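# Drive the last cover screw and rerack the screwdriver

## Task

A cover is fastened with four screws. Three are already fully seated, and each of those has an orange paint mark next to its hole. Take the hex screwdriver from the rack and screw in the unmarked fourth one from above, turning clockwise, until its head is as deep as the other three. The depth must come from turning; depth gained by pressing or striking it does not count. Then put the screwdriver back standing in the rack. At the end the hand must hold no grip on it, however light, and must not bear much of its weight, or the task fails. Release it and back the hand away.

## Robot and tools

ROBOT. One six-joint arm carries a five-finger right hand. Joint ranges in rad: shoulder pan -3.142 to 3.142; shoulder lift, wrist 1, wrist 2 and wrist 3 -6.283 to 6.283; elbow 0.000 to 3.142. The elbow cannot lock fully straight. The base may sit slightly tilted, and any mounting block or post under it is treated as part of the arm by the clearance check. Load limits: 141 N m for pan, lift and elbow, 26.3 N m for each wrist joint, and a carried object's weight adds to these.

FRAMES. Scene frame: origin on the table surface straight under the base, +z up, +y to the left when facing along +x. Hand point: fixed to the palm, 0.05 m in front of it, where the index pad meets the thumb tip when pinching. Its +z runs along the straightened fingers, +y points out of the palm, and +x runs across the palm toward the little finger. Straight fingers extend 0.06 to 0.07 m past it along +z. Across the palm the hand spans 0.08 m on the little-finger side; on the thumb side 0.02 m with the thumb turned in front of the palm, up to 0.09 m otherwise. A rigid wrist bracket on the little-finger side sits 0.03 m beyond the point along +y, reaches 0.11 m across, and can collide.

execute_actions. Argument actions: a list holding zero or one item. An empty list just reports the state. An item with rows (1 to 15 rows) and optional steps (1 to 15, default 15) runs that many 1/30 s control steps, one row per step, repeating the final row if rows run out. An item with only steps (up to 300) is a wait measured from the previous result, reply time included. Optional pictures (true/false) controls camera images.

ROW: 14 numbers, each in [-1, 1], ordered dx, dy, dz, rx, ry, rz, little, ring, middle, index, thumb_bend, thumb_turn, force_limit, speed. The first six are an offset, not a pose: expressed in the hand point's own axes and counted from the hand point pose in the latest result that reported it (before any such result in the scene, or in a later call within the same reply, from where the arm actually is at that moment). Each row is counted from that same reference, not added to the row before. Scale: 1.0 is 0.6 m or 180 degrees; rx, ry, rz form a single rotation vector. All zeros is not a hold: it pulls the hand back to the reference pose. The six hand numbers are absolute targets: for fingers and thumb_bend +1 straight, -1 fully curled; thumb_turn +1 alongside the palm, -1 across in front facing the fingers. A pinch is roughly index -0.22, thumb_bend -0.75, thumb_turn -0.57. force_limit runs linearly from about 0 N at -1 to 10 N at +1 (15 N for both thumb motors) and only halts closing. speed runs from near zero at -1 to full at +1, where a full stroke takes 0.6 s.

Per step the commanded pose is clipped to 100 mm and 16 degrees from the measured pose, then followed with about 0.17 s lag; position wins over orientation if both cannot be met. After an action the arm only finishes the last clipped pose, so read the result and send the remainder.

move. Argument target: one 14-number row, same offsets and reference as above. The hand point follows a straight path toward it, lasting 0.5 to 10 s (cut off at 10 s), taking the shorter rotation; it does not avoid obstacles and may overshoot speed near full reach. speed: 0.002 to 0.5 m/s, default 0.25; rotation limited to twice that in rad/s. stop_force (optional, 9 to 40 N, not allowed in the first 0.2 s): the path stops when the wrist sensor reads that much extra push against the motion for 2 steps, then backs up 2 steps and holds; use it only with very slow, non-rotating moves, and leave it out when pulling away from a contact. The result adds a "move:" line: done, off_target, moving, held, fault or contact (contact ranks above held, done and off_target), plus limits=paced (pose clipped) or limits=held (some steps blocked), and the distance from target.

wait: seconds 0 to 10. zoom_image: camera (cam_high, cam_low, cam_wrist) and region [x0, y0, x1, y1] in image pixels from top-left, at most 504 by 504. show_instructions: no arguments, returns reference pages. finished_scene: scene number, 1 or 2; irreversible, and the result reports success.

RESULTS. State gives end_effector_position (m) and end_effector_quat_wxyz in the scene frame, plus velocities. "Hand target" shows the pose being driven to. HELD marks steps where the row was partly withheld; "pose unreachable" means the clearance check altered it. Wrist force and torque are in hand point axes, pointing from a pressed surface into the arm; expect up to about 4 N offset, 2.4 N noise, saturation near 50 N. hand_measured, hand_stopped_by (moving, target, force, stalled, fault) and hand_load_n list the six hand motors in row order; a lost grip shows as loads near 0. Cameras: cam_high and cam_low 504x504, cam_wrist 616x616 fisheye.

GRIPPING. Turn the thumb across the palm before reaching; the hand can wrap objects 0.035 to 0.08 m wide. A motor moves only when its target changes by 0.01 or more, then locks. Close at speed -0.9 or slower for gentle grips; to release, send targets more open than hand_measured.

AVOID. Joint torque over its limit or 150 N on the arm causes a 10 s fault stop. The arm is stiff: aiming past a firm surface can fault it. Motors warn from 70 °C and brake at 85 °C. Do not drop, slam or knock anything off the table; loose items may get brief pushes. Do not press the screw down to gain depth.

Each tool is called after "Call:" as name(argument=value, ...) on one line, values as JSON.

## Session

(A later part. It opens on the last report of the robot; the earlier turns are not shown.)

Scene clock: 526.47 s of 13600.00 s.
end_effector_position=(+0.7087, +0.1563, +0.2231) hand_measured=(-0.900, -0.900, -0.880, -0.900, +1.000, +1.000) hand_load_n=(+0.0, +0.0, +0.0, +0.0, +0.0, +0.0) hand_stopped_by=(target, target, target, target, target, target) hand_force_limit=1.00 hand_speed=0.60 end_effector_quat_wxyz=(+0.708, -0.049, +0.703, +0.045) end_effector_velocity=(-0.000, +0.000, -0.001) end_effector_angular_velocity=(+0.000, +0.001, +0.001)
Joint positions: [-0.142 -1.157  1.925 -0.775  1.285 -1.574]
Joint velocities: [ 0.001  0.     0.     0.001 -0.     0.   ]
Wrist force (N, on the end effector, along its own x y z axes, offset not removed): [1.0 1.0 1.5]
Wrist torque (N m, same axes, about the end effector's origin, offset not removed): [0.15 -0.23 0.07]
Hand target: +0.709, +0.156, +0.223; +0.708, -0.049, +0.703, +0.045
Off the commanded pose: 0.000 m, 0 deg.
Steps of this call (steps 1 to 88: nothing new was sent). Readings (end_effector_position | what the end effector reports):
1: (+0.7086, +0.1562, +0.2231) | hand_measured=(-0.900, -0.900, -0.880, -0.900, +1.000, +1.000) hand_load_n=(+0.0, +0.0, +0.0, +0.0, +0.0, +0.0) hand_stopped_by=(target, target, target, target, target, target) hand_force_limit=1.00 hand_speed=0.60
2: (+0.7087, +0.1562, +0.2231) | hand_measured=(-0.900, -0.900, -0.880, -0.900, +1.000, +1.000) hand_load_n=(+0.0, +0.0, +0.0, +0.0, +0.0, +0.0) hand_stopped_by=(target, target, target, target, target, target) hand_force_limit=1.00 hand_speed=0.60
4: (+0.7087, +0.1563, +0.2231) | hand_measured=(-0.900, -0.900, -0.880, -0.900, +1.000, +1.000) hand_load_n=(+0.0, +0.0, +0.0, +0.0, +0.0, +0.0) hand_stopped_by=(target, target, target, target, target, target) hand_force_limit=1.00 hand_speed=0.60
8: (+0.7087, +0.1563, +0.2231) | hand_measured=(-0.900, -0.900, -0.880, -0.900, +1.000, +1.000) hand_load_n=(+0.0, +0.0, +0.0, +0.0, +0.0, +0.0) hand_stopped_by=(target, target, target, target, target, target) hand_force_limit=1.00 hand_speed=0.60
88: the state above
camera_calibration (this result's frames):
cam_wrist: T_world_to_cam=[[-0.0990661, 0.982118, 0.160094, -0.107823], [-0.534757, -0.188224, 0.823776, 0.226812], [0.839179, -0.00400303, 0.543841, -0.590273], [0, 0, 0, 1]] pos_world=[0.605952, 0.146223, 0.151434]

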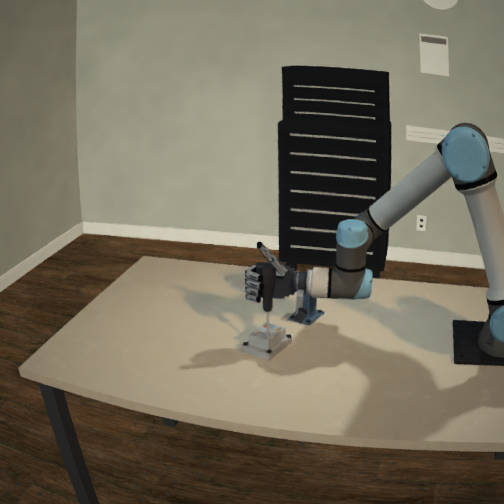

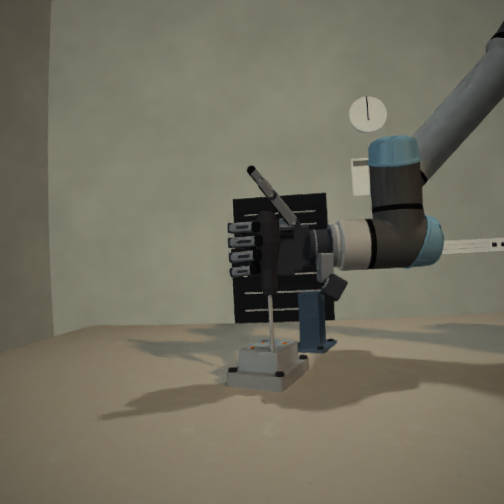

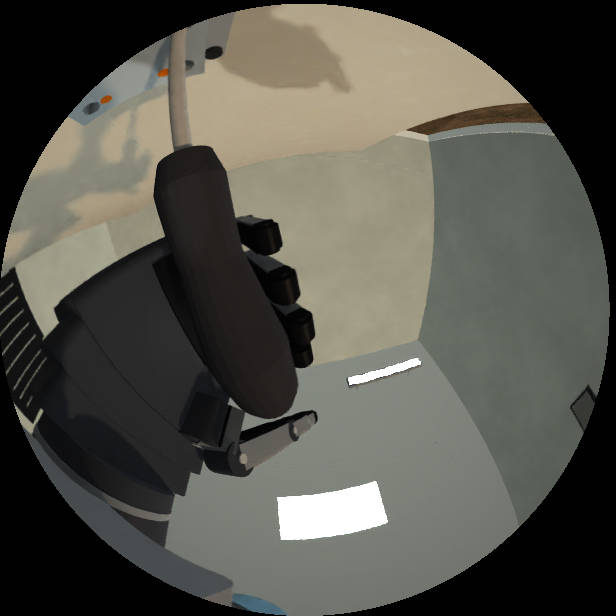

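Call:
execute_actions(actions=[{"rows":[[0,0,0,0,0,0,-1,-1,-1,-1,1,1,1,0.5]],"steps":9}], pictures=false)

Call:
move(target=[0.0001,-0.0526,0.0118,0.1667,0,0,-1,-1,-1,-1,1,1,1,0.5], speed=0.35)

Call:
zoom_image(camera="cam_low", region=[225,275,315,395])

Scene clock: 527.70 s of 13600.00 s.
end_effector_position=(+0.7087, +0.1563, +0.2231) hand_measured=(-1.000, -1.000, -0.980, -0.998, +1.000, +1.000) hand_load_n=(+0.0, +1.0, +10.5, +6.5, +0.0, +0.0) hand_stopped_by=(target, target, force, target, target, target) hand_force_limit=1.00 hand_speed=0.50 end_effector_quat_wxyz=(+0.708, -0.049, +0.703, +0.045) end_effector_velocity=(+0.000, -0.000, +0.000) end_effector_angular_velocity=(-0.000, -0.000, -0.001)
Joint positions: [-0.142 -1.157  1.925 -0.775  1.285 -1.574]
Joint velocities: [-0.    -0.    -0.     0.     0.001 -0.   ]
Wrist force (N, on the end effector, along its own x y z axes, offset not removed): [-0.6 2.2 1.2]
Wrist torque (N m, same axes, about the end effector's origin, offset not removed): [0.24 -0.17 0.09]
Hand target: +0.709, +0.156, +0.223; +0.708, -0.049, +0.703, +0.045
Off the commanded pose: 0.000 m, 0 deg.
Steps of this call (steps 1 to 28: nothing new was sent; steps 29 to 37: all 9 steps of this action). Readings (end_effector_position | what the end effector reports):
29: (+0.7087, +0.1563, +0.2231) | hand_measured=(-0.900, -0.900, -0.880, -0.900, +1.000, +1.000) hand_load_n=(+0.0, +0.0, +0.0, +0.0, +0.0, +0.0) hand_stopped_by=(moving, moving, moving, moving, target, target) hand_force_limit=1.00 hand_speed=0.50
30: (+0.7087, +0.1563, +0.2231) | hand_measured=(-0.900, -0.900, -0.880, -0.900, +1.000, +1.000) hand_load_n=(+0.0, +0.0, +0.0, +0.0, +0.0, +0.0) hand_stopped_by=(moving, moving, moving, moving, target, target) hand_force_limit=1.00 hand_speed=0.50
32: (+0.7087, +0.1563, +0.2231) | hand_measured=(-0.974, -0.976, -0.954, -0.974, +1.000, +1.000) hand_load_n=(+0.0, +0.0, +1.5, +0.5, +0.0, -0.5) hand_stopped_by=(moving, moving, moving, moving, target, target) hand_force_limit=1.00 hand_speed=0.50
36: (+0.7087, +0.1563, +0.2231) | hand_measured=(-1.000, -1.000, -0.980, -0.998, +1.000, +1.000) hand_load_n=(+0.0, +1.0, +10.5, +7.0, +0.0, +0.0) hand_stopped_by=(target, target, force, target, target, target) hand_force_limit=1.00 hand_speed=0.50
37: the state above

Scene clock: 529.33 s of 13600.00 s.
end_effector_position=(+0.7199, +0.1261, +0.2233) hand_measured=(-1.000, -1.000, -0.980, -0.998, +1.000, +1.000) hand_load_n=(+0.0, +0.5, +10.0, +6.0, +0.0, +0.0) hand_stopped_by=(target, target, force, target, target, target) hand_force_limit=1.00 hand_speed=0.50 end_effector_quat_wxyz=(+0.697, +0.135, +0.691, -0.138) end_effector_velocity=(+0.001, -0.001, +0.000) end_effector_angular_velocity=(+0.002, -0.000, -0.018)
Joint positions: [ 0.077 -1.118  1.862 -0.755  2.025 -1.576]
Joint velocities: [ 0.007  0.005 -0.009  0.004  0.025  0.002]
Wrist force (N, on the end effector, along its own x y z axes, offset not removed): [-2.6 1.2 1.7]
Wrist torque (N m, same axes, about the end effector's origin, offset not removed): [0.15 -0.02 0.05]
Hand target: +0.720, +0.126, +0.223; +0.697, +0.136, +0.691, -0.138
Off the commanded pose: 0.000 m, 0 deg.
move: done
camera_calibration (this result's frames):
cam_wrist: T_world_to_cam=[[0.402509, 0.900547, 0.164324, -0.428853], [-0.560902, 0.100759, 0.821728, 0.209777], [0.723447, -0.422922, 0.545674, -0.464168], [0, 0, 0, 1]] pos_world=[0.626082, 0.168758, 0.151376]

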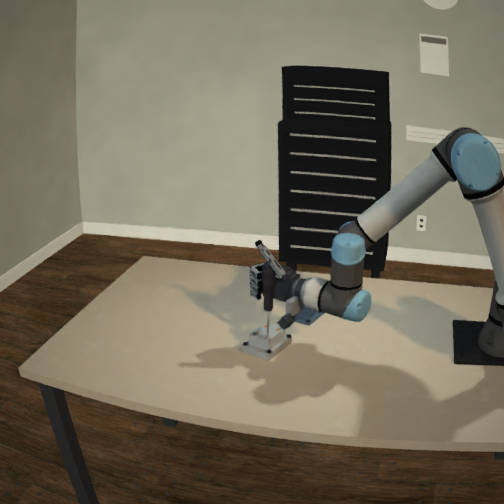

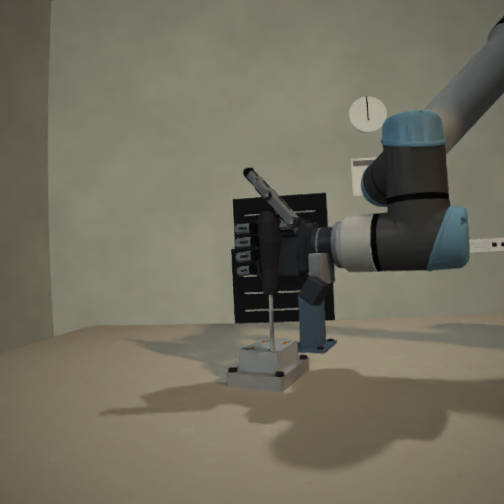

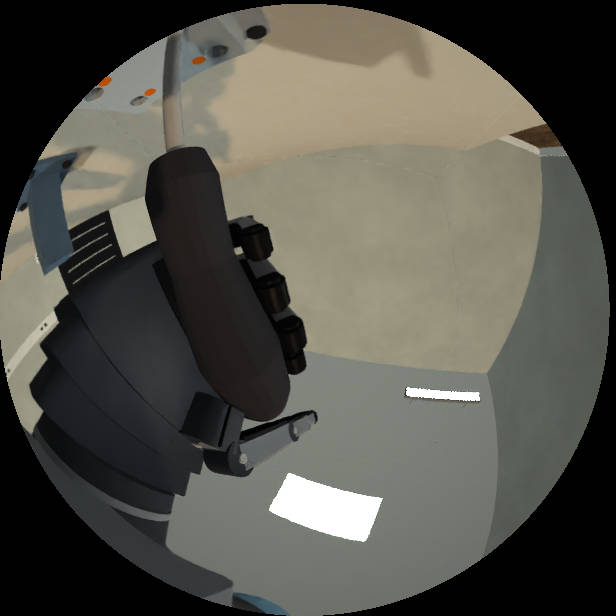

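Region (225, 275, 315, 395) of cam_low's 504x504 image, scaled by 4.200, with more detail than that image has; it fills the left 378 columns of this view, and the rest is white.

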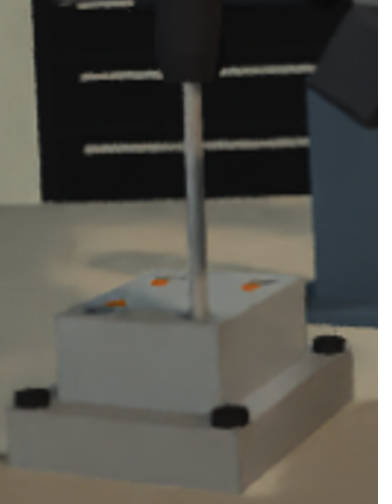

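Call:
move(target=[-0.17,0,0,0,0,0,-1,-1,-1,-1,1,1,1,0.5], speed=0.12)

Call:
zoom_image(camera="cam_high", region=[230,310,300,365])

Call:
zoom_image(camera="cam_low", region=[225,320,315,395])

Scene clock: 531.37 s of 13600.00 s.
end_effector_position=(+0.7192, +0.1268, +0.3250) hand_measured=(-1.000, -1.000, -0.980, -0.998, +1.000, +1.000) hand_load_n=(+0.0, +0.5, +10.0, +6.0, +0.0, +0.0) hand_stopped_by=(target, target, force, target, target, target) hand_force_limit=1.00 hand_speed=0.50 end_effector_quat_wxyz=(+0.697, +0.135, +0.691, -0.138) end_effector_velocity=(+0.000, +0.000, +0.003) end_effector_angular_velocity=(+0.001, +0.001, +0.000)
Joint positions: [ 0.078 -1.262  1.759 -0.508  2.026 -1.576]
Joint velocities: [ 0.    -0.003 -0.005  0.009  0.     0.001]
Wrist force (N, on the end effector, along its own x y z axes, offset not removed): [2.4 2.1 0.9]
Wrist torque (N m, same axes, about the end effector's origin, offset not removed): [0.32 -0.29 0.14]
Hand target: +0.719, +0.127, +0.325; +0.697, +0.135, +0.691, -0.138
Off the commanded pose: 0.000 m, 0 deg.
move: done
camera_calibration (this result's frames):
cam_wrist: T_world_to_cam=[[0.402456, 0.900571, 0.164318, -0.44582], [-0.560994, 0.100782, 0.821662, 0.125843], [0.723405, -0.422864, 0.545776, -0.518856], [0, 0, 0, 1]] pos_world=[0.625363, 0.169405, 0.253035]

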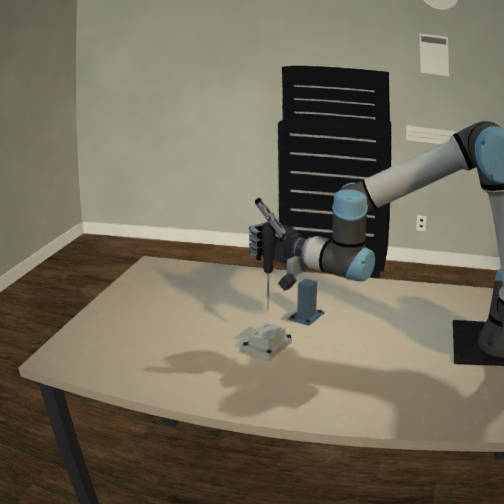

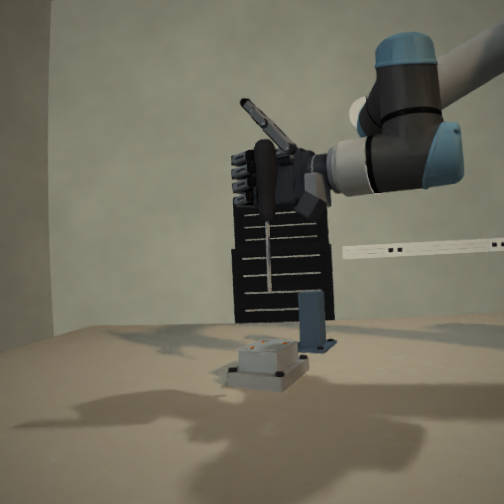

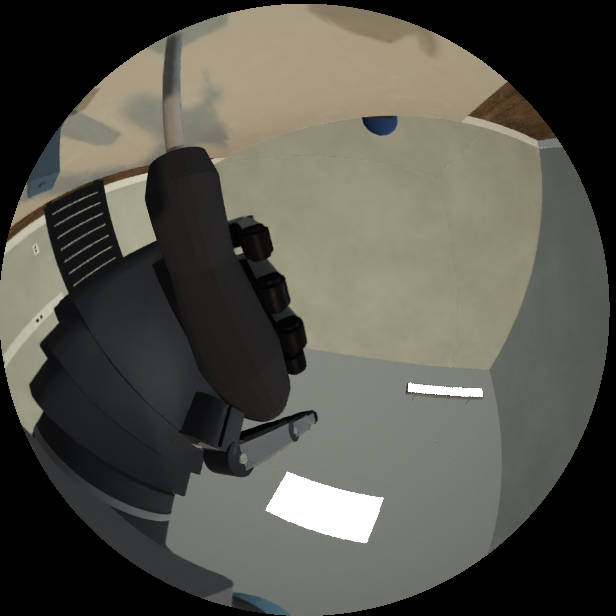

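Region (230, 310, 300, 365) of cam_high's 504x504 image, scaled by 7.200, with more detail than that image has; it fills the top 396 rows of this view, and the rest is white.

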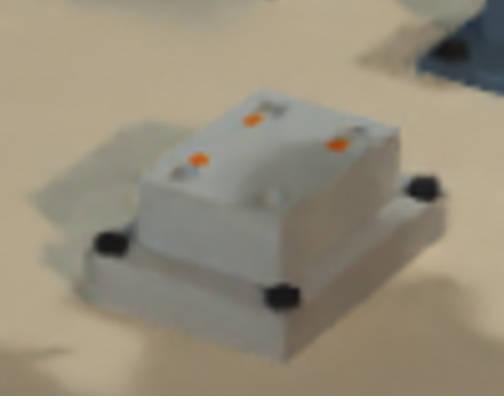

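Region (225, 320, 315, 395) of cam_low's 504x504 image, scaled by 5.600, with more detail than that image has.

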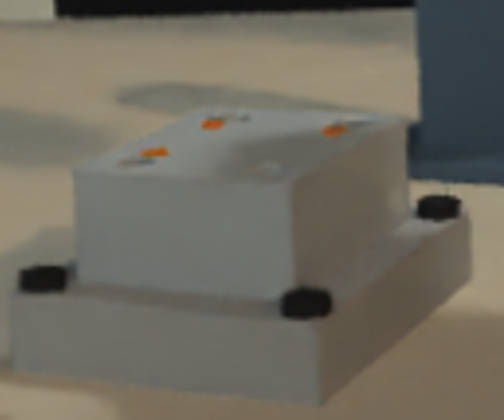

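Call:
move(target=[0.08,0,-0.08,-0.125,0,0,-1,-1,-1,-1,1,1,1,0.5], speed=0.2)

Call:
zoom_image(camera="cam_wrist", region=[60,0,360,150])

Call:
zoom_image(camera="cam_high", region=[240,315,295,345])

Scene clock: 534.30 s of 13600.00 s.
end_effector_position=(+0.6751, +0.1446, +0.2767) hand_measured=(-1.000, -1.000, -0.980, -0.998, +1.000, +1.000) hand_load_n=(+0.0, +0.5, +10.0, +6.0, +0.0, +0.0) hand_stopped_by=(target, target, force, target, target, target) hand_force_limit=1.00 hand_speed=0.50 end_effector_quat_wxyz=(+0.710, -0.003, +0.705, -0.001) end_effector_velocity=(-0.001, +0.000, -0.002) end_effector_angular_velocity=(-0.000, -0.000, +0.013)
Joint positions: [-0.109 -1.327  1.992 -0.674  1.448 -1.574]
Joint velocities: [-0.007  0.001  0.004 -0.005 -0.021  0.   ]
Wrist force (N, on the end effector, along its own x y z axes, offset not removed): [0.8 3.1 1.6]
Wrist torque (N m, same axes, about the end effector's origin, offset not removed): [0.45 -0.04 0.09]
Hand target: +0.675, +0.145, +0.277; +0.710, -0.004, +0.704, -0.000
Off the commanded pose: 0.000 m, 0 deg.
move: done
camera_calibration (this result's frames):
cam_wrist: T_world_to_cam=[[0.0293651, 0.986539, 0.160868, -0.19578], [-0.55545, -0.117697, 0.823178, 0.166397], [0.831031, -0.113527, 0.544517, -0.570157], [0, 0, 0, 1]] pos_world=[0.571992, 0.148, 0.204981]

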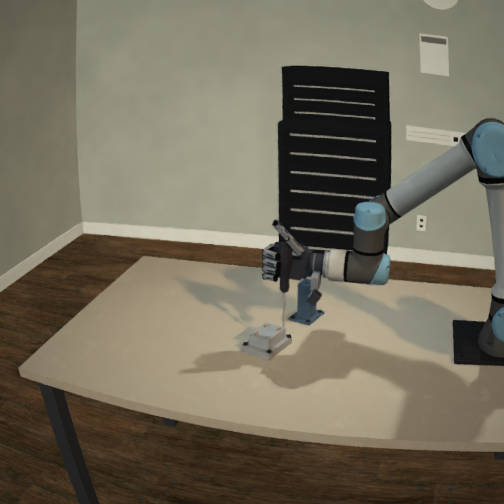

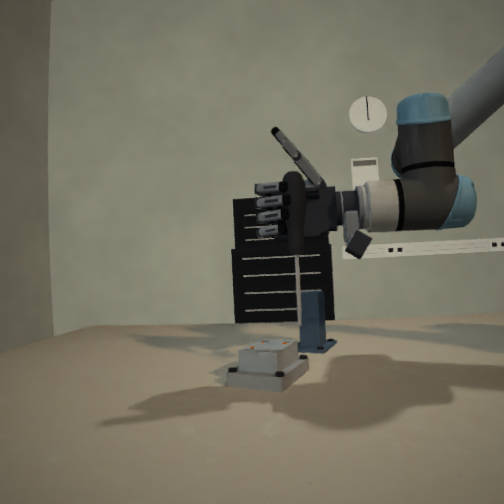

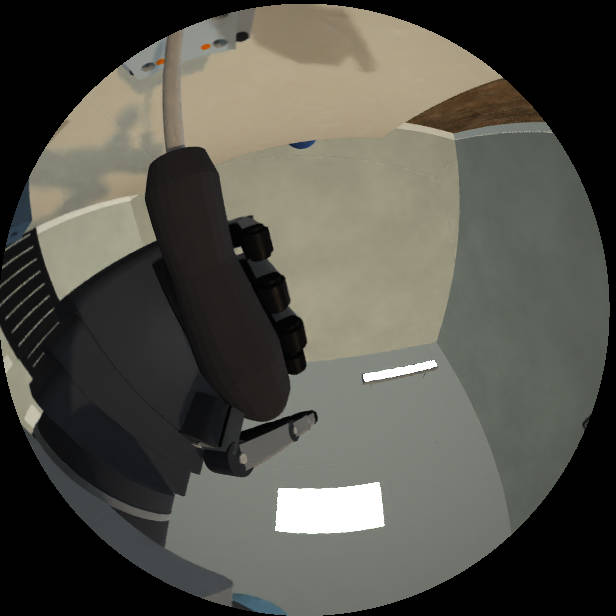

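Region (60, 0, 360, 150) of cam_wrist's 616x616 image, scaled by 1.680, with more detail than that image has.

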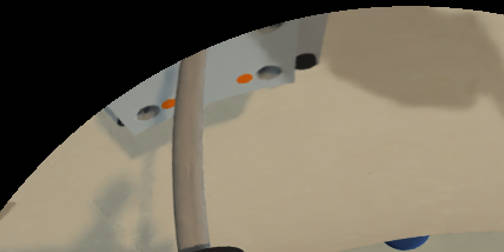

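Region (240, 315, 295, 345) of cam_high's 504x504 image, scaled by 9.164, with more detail than that image has; it fills the top 275 rows of this view, and the rest is white.

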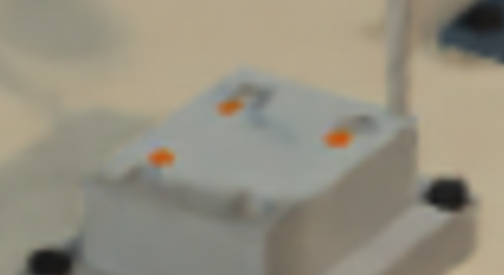

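Call:
move(target=[0.03,0.03,-0.13,0,0,0,-1,-1,-1,-1,1,1,1,0.5], speed=0.2)

Call:
zoom_image(camera="cam_wrist", region=[130,0,370,140])

Scene clock: 536.07 s of 13600.00 s.
end_effector_position=(+0.5976, +0.1623, +0.2581) hand_measured=(-1.000, -1.000, -0.980, -0.998, +1.000, +1.000) hand_load_n=(+0.0, +0.5, +10.0, +6.0, +0.0, +0.0) hand_stopped_by=(target, target, force, target, target, target) hand_force_limit=1.00 hand_speed=0.50 end_effector_quat_wxyz=(+0.710, -0.003, +0.705, -0.001) end_effector_velocity=(-0.003, +0.001, -0.000) end_effector_angular_velocity=(+0.001, -0.001, +0.001)
Joint positions: [-0.085 -1.449  2.21  -0.768  1.473 -1.574]
Joint velocities: [ 0.001 -0.005  0.008 -0.004 -0.     0.002]
Wrist force (N, on the end effector, along its own x y z axes, offset not removed): [2.2 2.5 1.2]
Wrist torque (N m, same axes, about the end effector's origin, offset not removed): [0.39 -0.26 0.20]
Hand target: +0.597, +0.162, +0.258; +0.710, -0.003, +0.705, -0.001
Off the commanded pose: 0.000 m, 0 deg.
move: done
camera_calibration (this result's frames):
cam_wrist: T_world_to_cam=[[0.0293569, 0.98656, 0.160739, -0.207928], [-0.555422, -0.117597, 0.823211, 0.14069], [0.83105, -0.113445, 0.544505, -0.493618], [0, 0, 0, 1]] pos_world=[0.494468, 0.16568, 0.186382]

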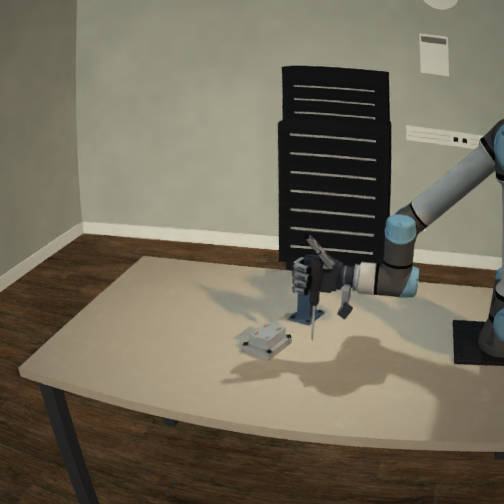

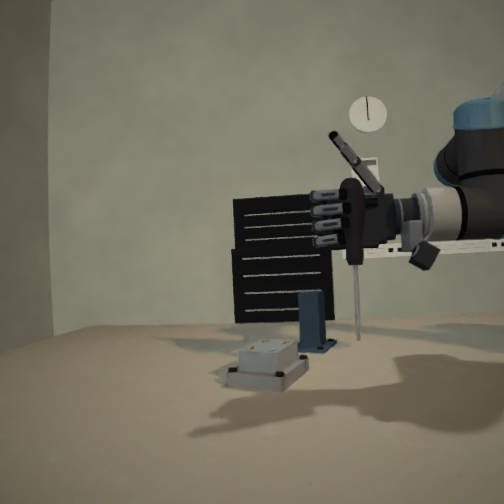

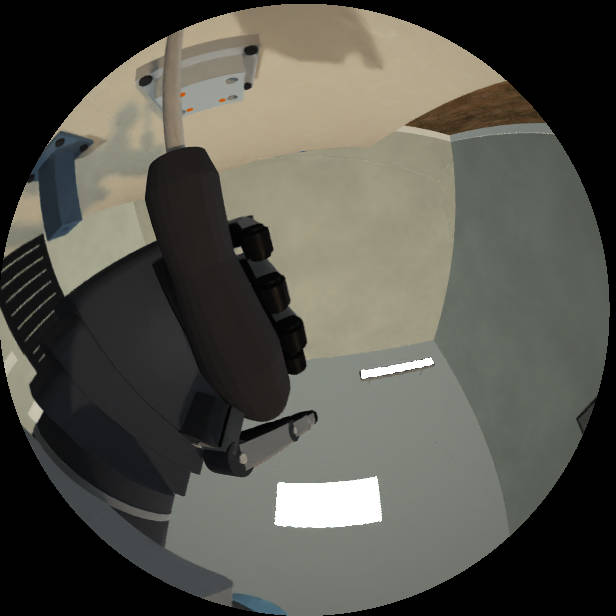

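Region (130, 0, 370, 140) of cam_wrist's 616x616 image, scaled by 2.100, with more detail than that image has; it fills the top 294 rows of this view, and the rest is white.

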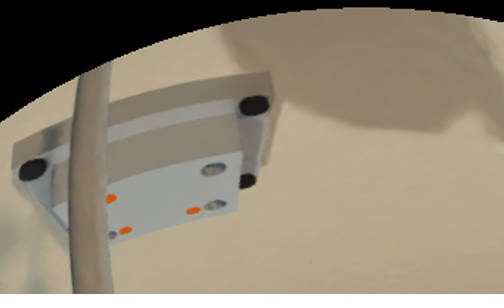

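Call:
zoom_image(camera="cam_wrist", region=[210,65,260,110])

Region (210, 65, 260, 110) of cam_wrist's 616x616 image, scaled by 10.080, with more detail than that image has; it fills the top 454 rows of this view, and the rest is white.

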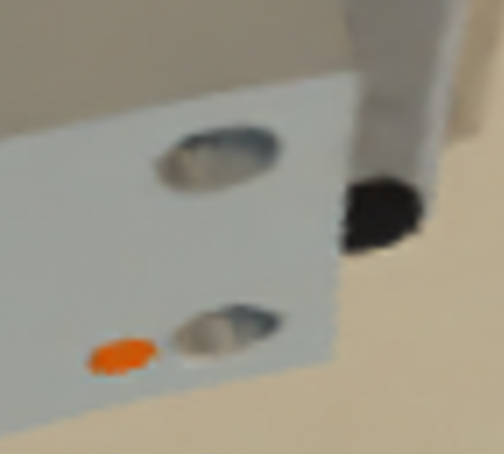

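Call:
move(target=[-0.115,0,0,0,0,0,-1,-1,-1,-1,1,1,1,0.5], speed=0.25)

Call:
move(target=[0,-0.4005,0.0935,0,0,0,-1,-1,-1,-1,1,1,1,0.5], speed=0.3)

Call:
zoom_image(camera="cam_low", region=[260,200,360,360])

Call:
zoom_image(camera="cam_high", region=[260,220,350,335])

Scene clock: 538.30 s of 13600.00 s.
end_effector_position=(+0.5971, +0.1628, +0.3268) hand_measured=(-1.000, -1.000, -0.980, -0.998, +1.000, +1.000) hand_load_n=(+0.0, +0.5, +10.0, +6.0, +0.0, +0.0) hand_stopped_by=(target, target, force, target, target, target) hand_force_limit=1.00 hand_speed=0.50 end_effector_quat_wxyz=(+0.710, -0.003, +0.704, -0.001) end_effector_velocity=(+0.000, -0.001, +0.003) end_effector_angular_velocity=(-0.000, +0.002, -0.001)
Joint positions: [-0.084 -1.569  2.119 -0.558  1.473 -1.574]
Joint velocities: [-0.001 -0.005 -0.005  0.012  0.    -0.001]
Wrist force (N, on the end effector, along its own x y z axes, offset not removed): [0.7 2.8 1.6]
Wrist torque (N m, same axes, about the end effector's origin, offset not removed): [0.40 -0.06 0.05]
Hand target: +0.597, +0.163, +0.327; +0.710, -0.003, +0.705, -0.001
Off the commanded pose: 0.000 m, 0 deg.
move: done
camera_calibration (this result's frames):
cam_wrist: T_world_to_cam=[[0.0291604, 0.986558, 0.160791, -0.219391], [-0.555611, -0.117722, 0.823066, 0.0841449], [0.830931, -0.113338, 0.54471, -0.530495], [0, 0, 0, 1]] pos_world=[0.493954, 0.166223, 0.254985]

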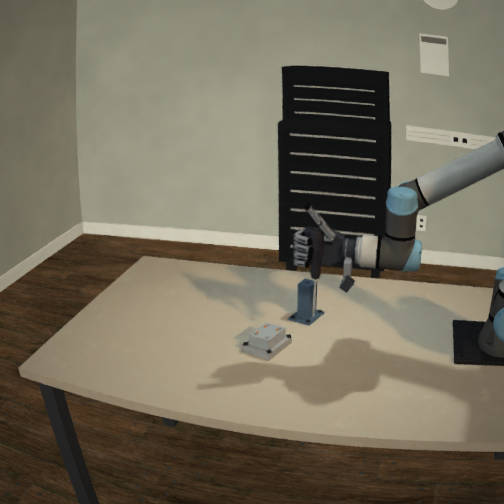

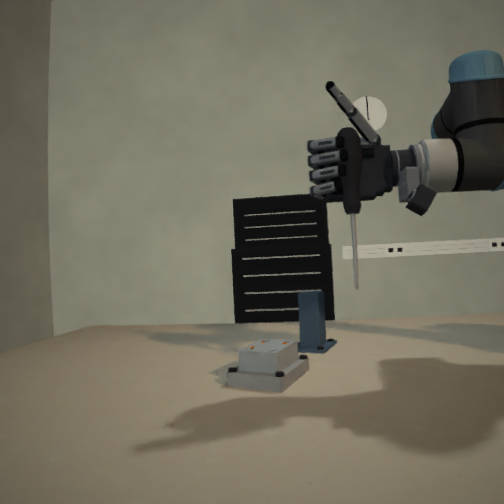

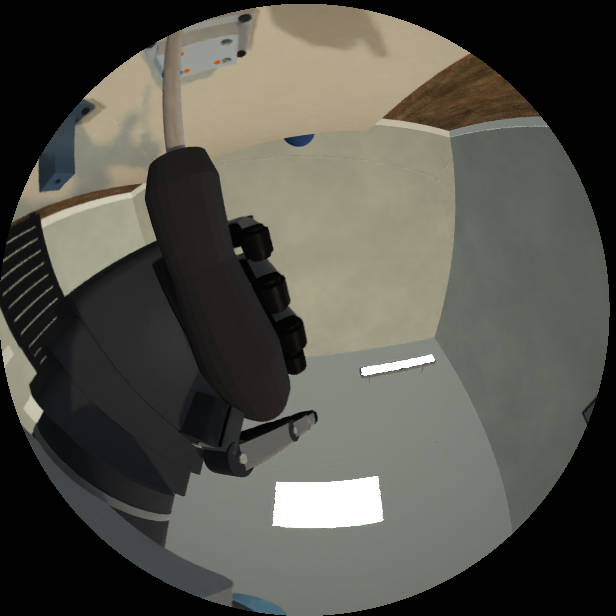

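Scene clock: 539.87 s of 13600.00 s.
end_effector_position=(+0.6535, -0.0771, +0.3286) hand_measured=(-1.000, -1.000, -0.980, -0.998, +1.000, +1.000) hand_load_n=(+0.0, +0.5, +10.0, +6.0, +0.0, +0.0) hand_stopped_by=(target, target, force, target, target, target) hand_force_limit=1.00 hand_speed=0.50 end_effector_quat_wxyz=(+0.710, -0.003, +0.704, -0.001) end_effector_velocity=(+0.001, -0.003, -0.000) end_effector_angular_velocity=(-0.000, +0.001, +0.001)
Joint positions: [-0.639 -1.416  1.945 -0.54   0.919 -1.569]
Joint velocities: [-0.004  0.005 -0.006  0.002 -0.005 -0.001]
Wrist force (N, on the end effector, along its own x y z axes, offset not removed): [2.2 1.6 0.6]
Wrist torque (N m, same axes, about the end effector's origin, offset not removed): [0.28 -0.26 0.11]
Hand target: +0.654, -0.077, +0.329; +0.710, -0.003, +0.704, -0.001
Off the commanded pose: 0.001 m, 0 deg.
move: done
camera_calibration (this result's frames):
cam_wrist: T_world_to_cam=[[0.0294135, 0.98662, 0.160359, 0.0153413], [-0.555545, -0.117232, 0.823181, 0.0856611], [0.830966, -0.113299, 0.544664, -0.605592], [0, 0, 0, 1]] pos_world=[0.550364, -0.0737068, 0.25687]

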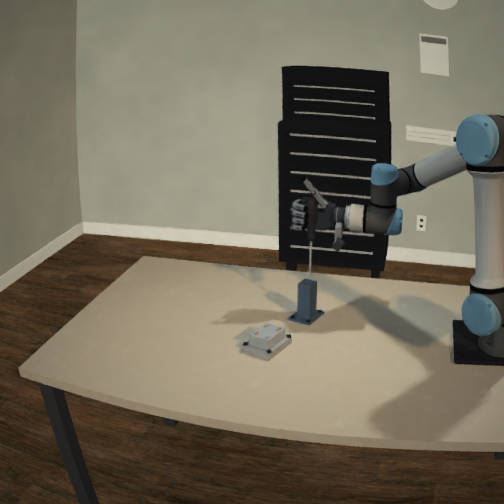

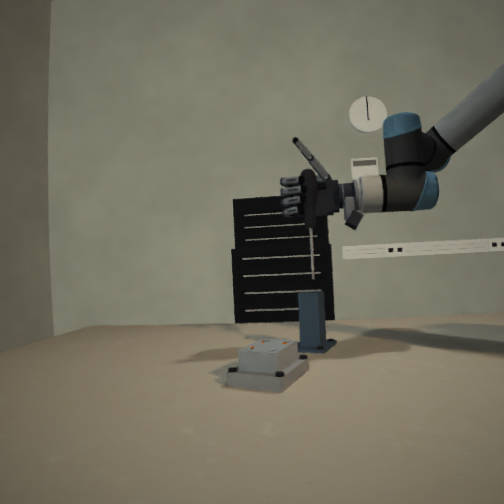

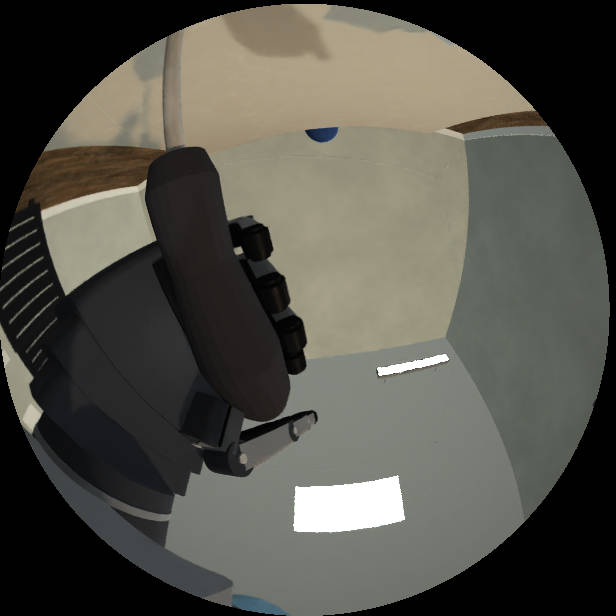

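Region (260, 200, 360, 360) of cam_low's 504x504 image, scaled by 3.150, with more detail than that image has; it fills the left 315 columns of this view, and the rest is white.

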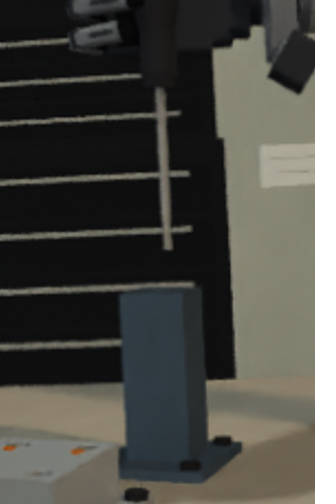

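Region (260, 220, 350, 335) of cam_high's 504x504 image, scaled by 4.383, with more detail than that image has; it fills the left 394 columns of this view, and the rest is white.

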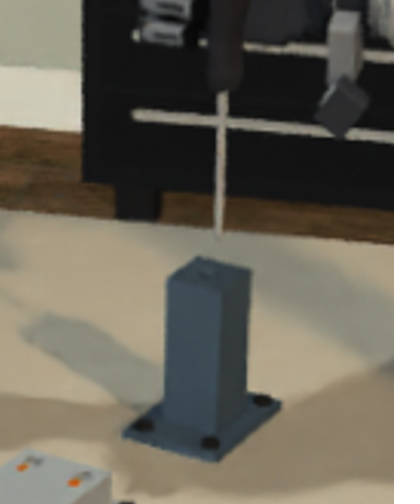

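Call:
move(target=[0.03,0,0.005,0,0,0,-1,-1,-1,-1,1,1,1,0.5], speed=0.05)

Call:
zoom_image(camera="cam_low", region=[280,250,340,310])

Call:
zoom_image(camera="cam_high", region=[285,255,335,300])

Scene clock: 541.53 s of 13600.00 s.
end_effector_position=(+0.6565, -0.0772, +0.3110) hand_measured=(-1.000, -1.000, -0.980, -0.998, +1.000, +1.000) hand_load_n=(+0.0, +0.5, +10.0, +6.0, +0.0, +0.0) hand_stopped_by=(target, target, force, target, target, target) hand_force_limit=1.00 hand_speed=0.50 end_effector_quat_wxyz=(+0.710, -0.003, +0.704, -0.001) end_effector_velocity=(+0.000, -0.000, -0.002) end_effector_angular_velocity=(-0.000, -0.000, -0.001)
Joint positions: [-0.634 -1.385  1.961 -0.586  0.923 -1.57 ]
Joint velocities: [ 0.001  0.004  0.002 -0.007  0.001  0.   ]
Wrist force (N, on the end effector, along its own x y z axes, offset not removed): [1.3 3.2 1.0]
Wrist torque (N m, same axes, about the end effector's origin, offset not removed): [0.50 -0.23 0.13]
Hand target: +0.657, -0.077, +0.311; +0.710, -0.003, +0.704, -0.001
Off the commanded pose: 0.000 m, 0 deg.
move: done
camera_calibration (this result's frames):
cam_wrist: T_world_to_cam=[[0.0294186, 0.986652, 0.160166, 0.0182565], [-0.555507, -0.117074, 0.823229, 0.101861], [0.830991, -0.113192, 0.544648, -0.598538], [0, 0, 0, 1]] pos_world=[0.553427, -0.073837, 0.239213]

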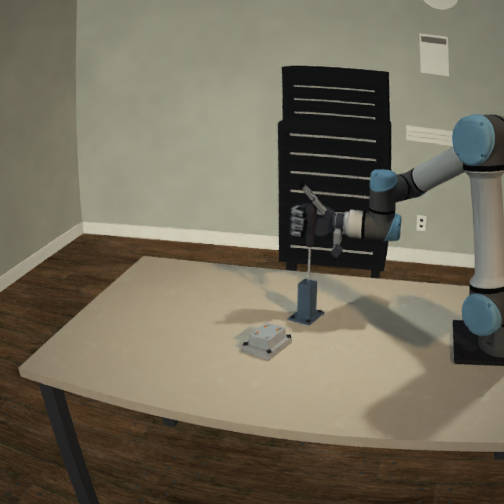

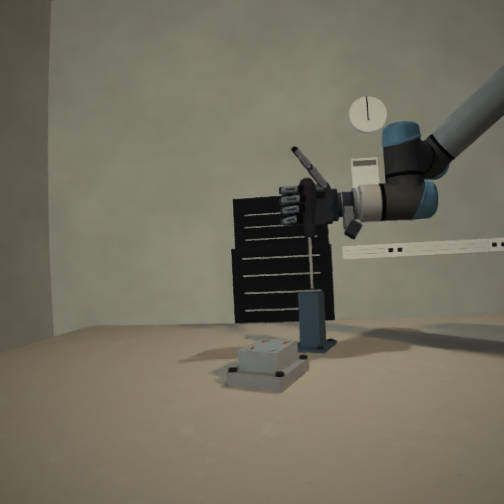

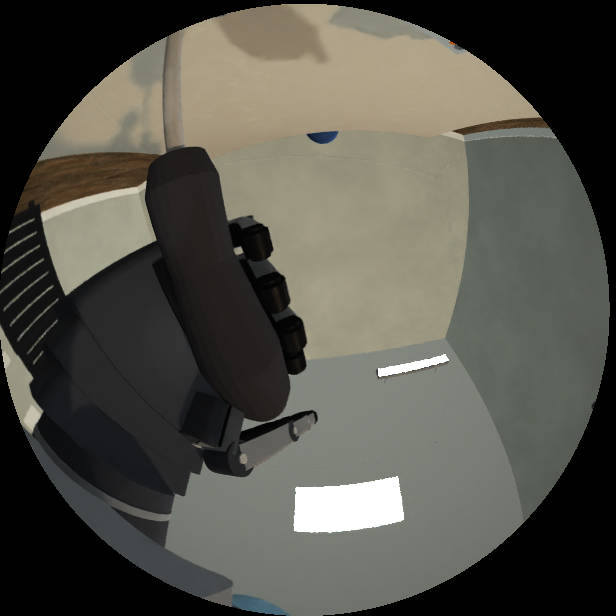

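Region (280, 250, 340, 310) of cam_low's 504x504 image, scaled by 8.400, with more detail than that image has.

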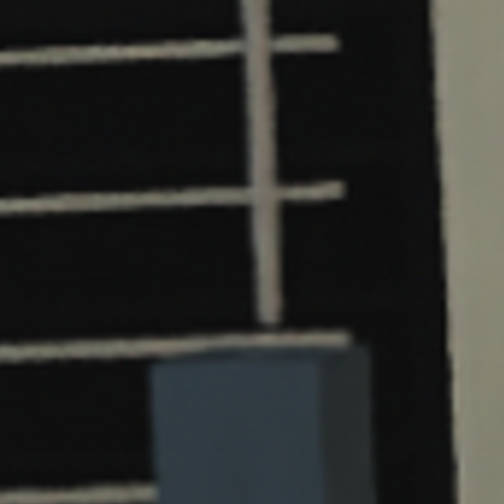

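Region (285, 255, 335, 300) of cam_high's 504x504 image, scaled by 10.080, with more detail than that image has; it fills the top 454 rows of this view, and the rest is white.

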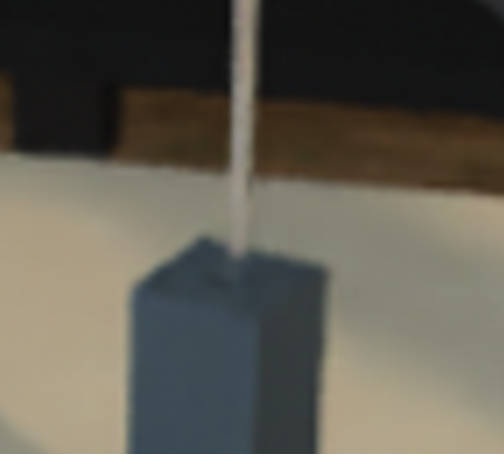

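Call:
move(target=[0,0,0.003,0,0,0,-1,-1,-1,-1,1,1,1,0.5], speed=0.03)

Call:
move(target=[0.17,0,0,0,0,0,-1,-1,-1,-1,1,1,1,0.5], speed=0.03, stop_force=9)

Scene clock: 542.73 s of 13600.00 s.
end_effector_position=(+0.6582, -0.0772, +0.3110) hand_measured=(-1.000, -1.000, -0.980, -0.998, +1.000, +1.000) hand_load_n=(+0.0, +0.5, +10.0, +6.0, +0.0, +0.0) hand_stopped_by=(target, target, force, target, target, target) hand_force_limit=1.00 hand_speed=0.50 end_effector_quat_wxyz=(+0.710, -0.003, +0.704, -0.001) end_effector_velocity=(+0.001, +0.000, +0.000) end_effector_angular_velocity=(-0.002, -0.000, +0.000)
Joint positions: [-0.632 -1.382  1.957 -0.585  0.926 -1.569]
Joint velocities: [ 0.002  0.002 -0.003  0.001  0.002 -0.002]
Wrist force (N, on the end effector, along its own x y z axes, offset not removed): [1.0 2.4 0.6]
Wrist torque (N m, same axes, about the end effector's origin, offset not removed): [0.30 -0.07 0.08]
Hand target: +0.658, -0.077, +0.311; +0.710, -0.003, +0.704, -0.001
Off the commanded pose: 0.000 m, 0 deg.
move: done
camera_calibration (this result's frames):
cam_wrist: T_world_to_cam=[[0.0294174, 0.986615, 0.160389, 0.0181344], [-0.555497, -0.117262, 0.823209, 0.10279], [0.830998, -0.113312, 0.544613, -0.599939], [0, 0, 0, 1]] pos_world=[0.555115, -0.0738187, 0.239208]

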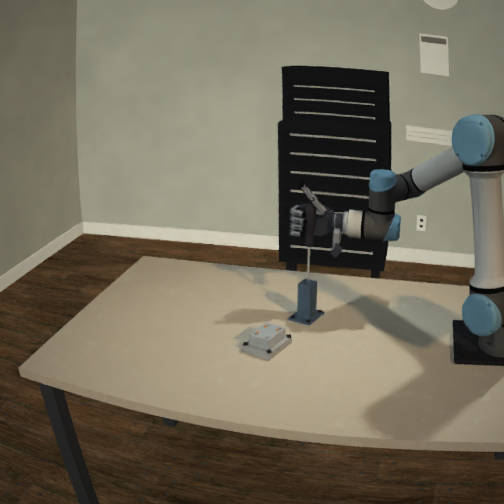

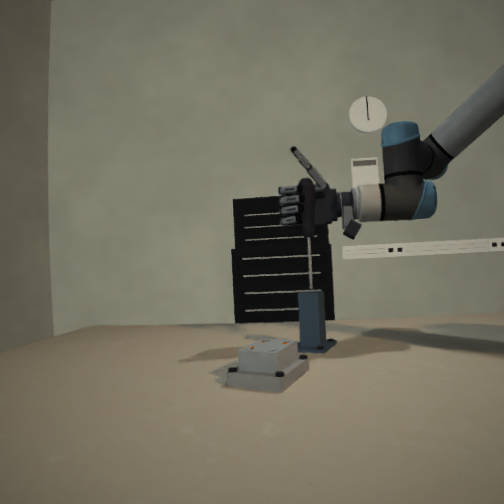

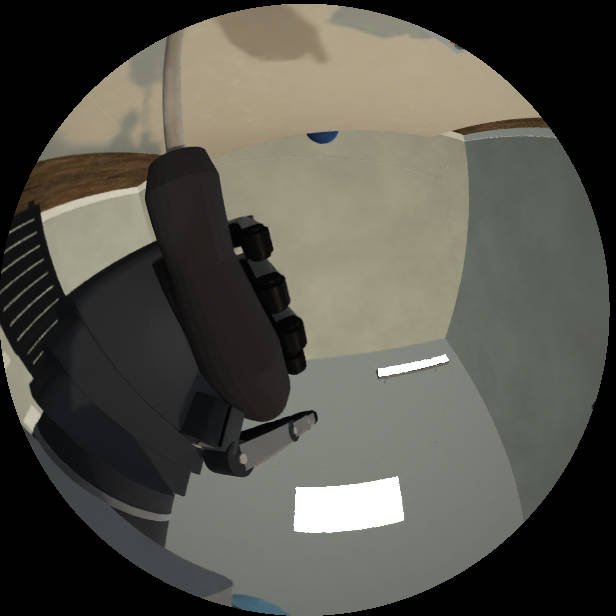

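Scene clock: 546.50 s of 13600.00 s.
end_effector_position=(+0.6589, -0.0780, +0.2093) hand_measured=(-1.000, -1.000, -0.980, -0.998, +1.000, +1.000) hand_load_n=(+0.0, +0.5, +10.0, +6.0, +0.0, +0.0) hand_stopped_by=(target, target, force, target, target, target) hand_force_limit=1.00 hand_speed=0.50 end_effector_quat_wxyz=(+0.710, -0.003, +0.705, -0.001) end_effector_velocity=(+0.000, +0.000, -0.002) end_effector_angular_velocity=(-0.001, -0.001, +0.000)
Joint positions: [-0.632 -1.207  2.057 -0.86   0.926 -1.57 ]
Joint velocities: [ 0.     0.005  0.002 -0.008  0.     0.   ]
Wrist force (N, on the end effector, along its own x y z axes, offset not removed): [1.1 1.4 1.4]
Wrist torque (N m, same axes, about the end effector's origin, offset not removed): [0.17 -0.13 0.04]
Hand target: +0.659, -0.078, +0.209; +0.710, -0.003, +0.704, -0.001
Off the commanded pose: 0.000 m, 0 deg.
move: done
camera_calibration (this result's frames):
cam_wrist: T_world_to_cam=[[0.0295095, 0.986639, 0.160225, 0.0351264], [-0.555462, -0.11708, 0.823258, 0.186778], [0.831018, -0.113293, 0.544586, -0.545247], [0, 0, 0, 1]] pos_world=[0.555822, -0.0745618, 0.137539]

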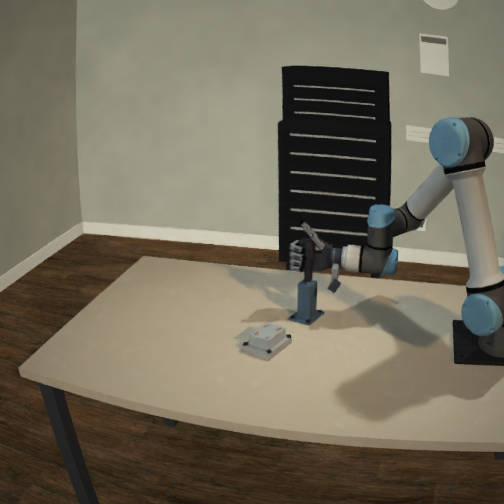

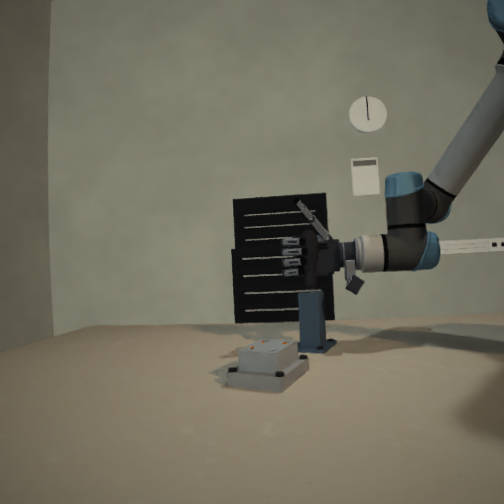

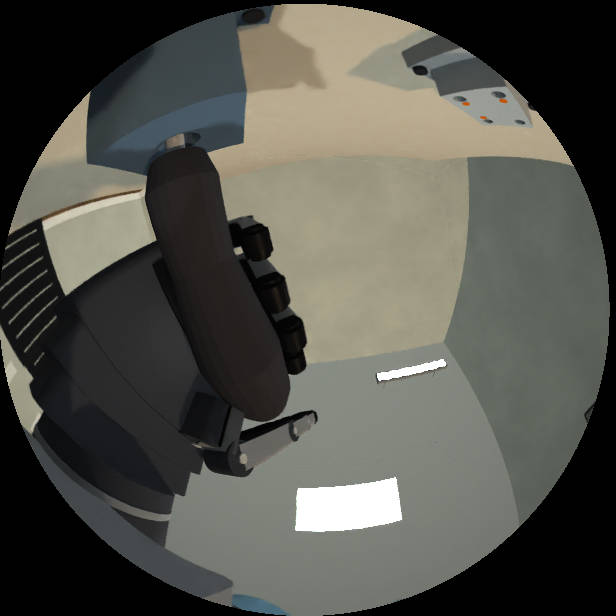

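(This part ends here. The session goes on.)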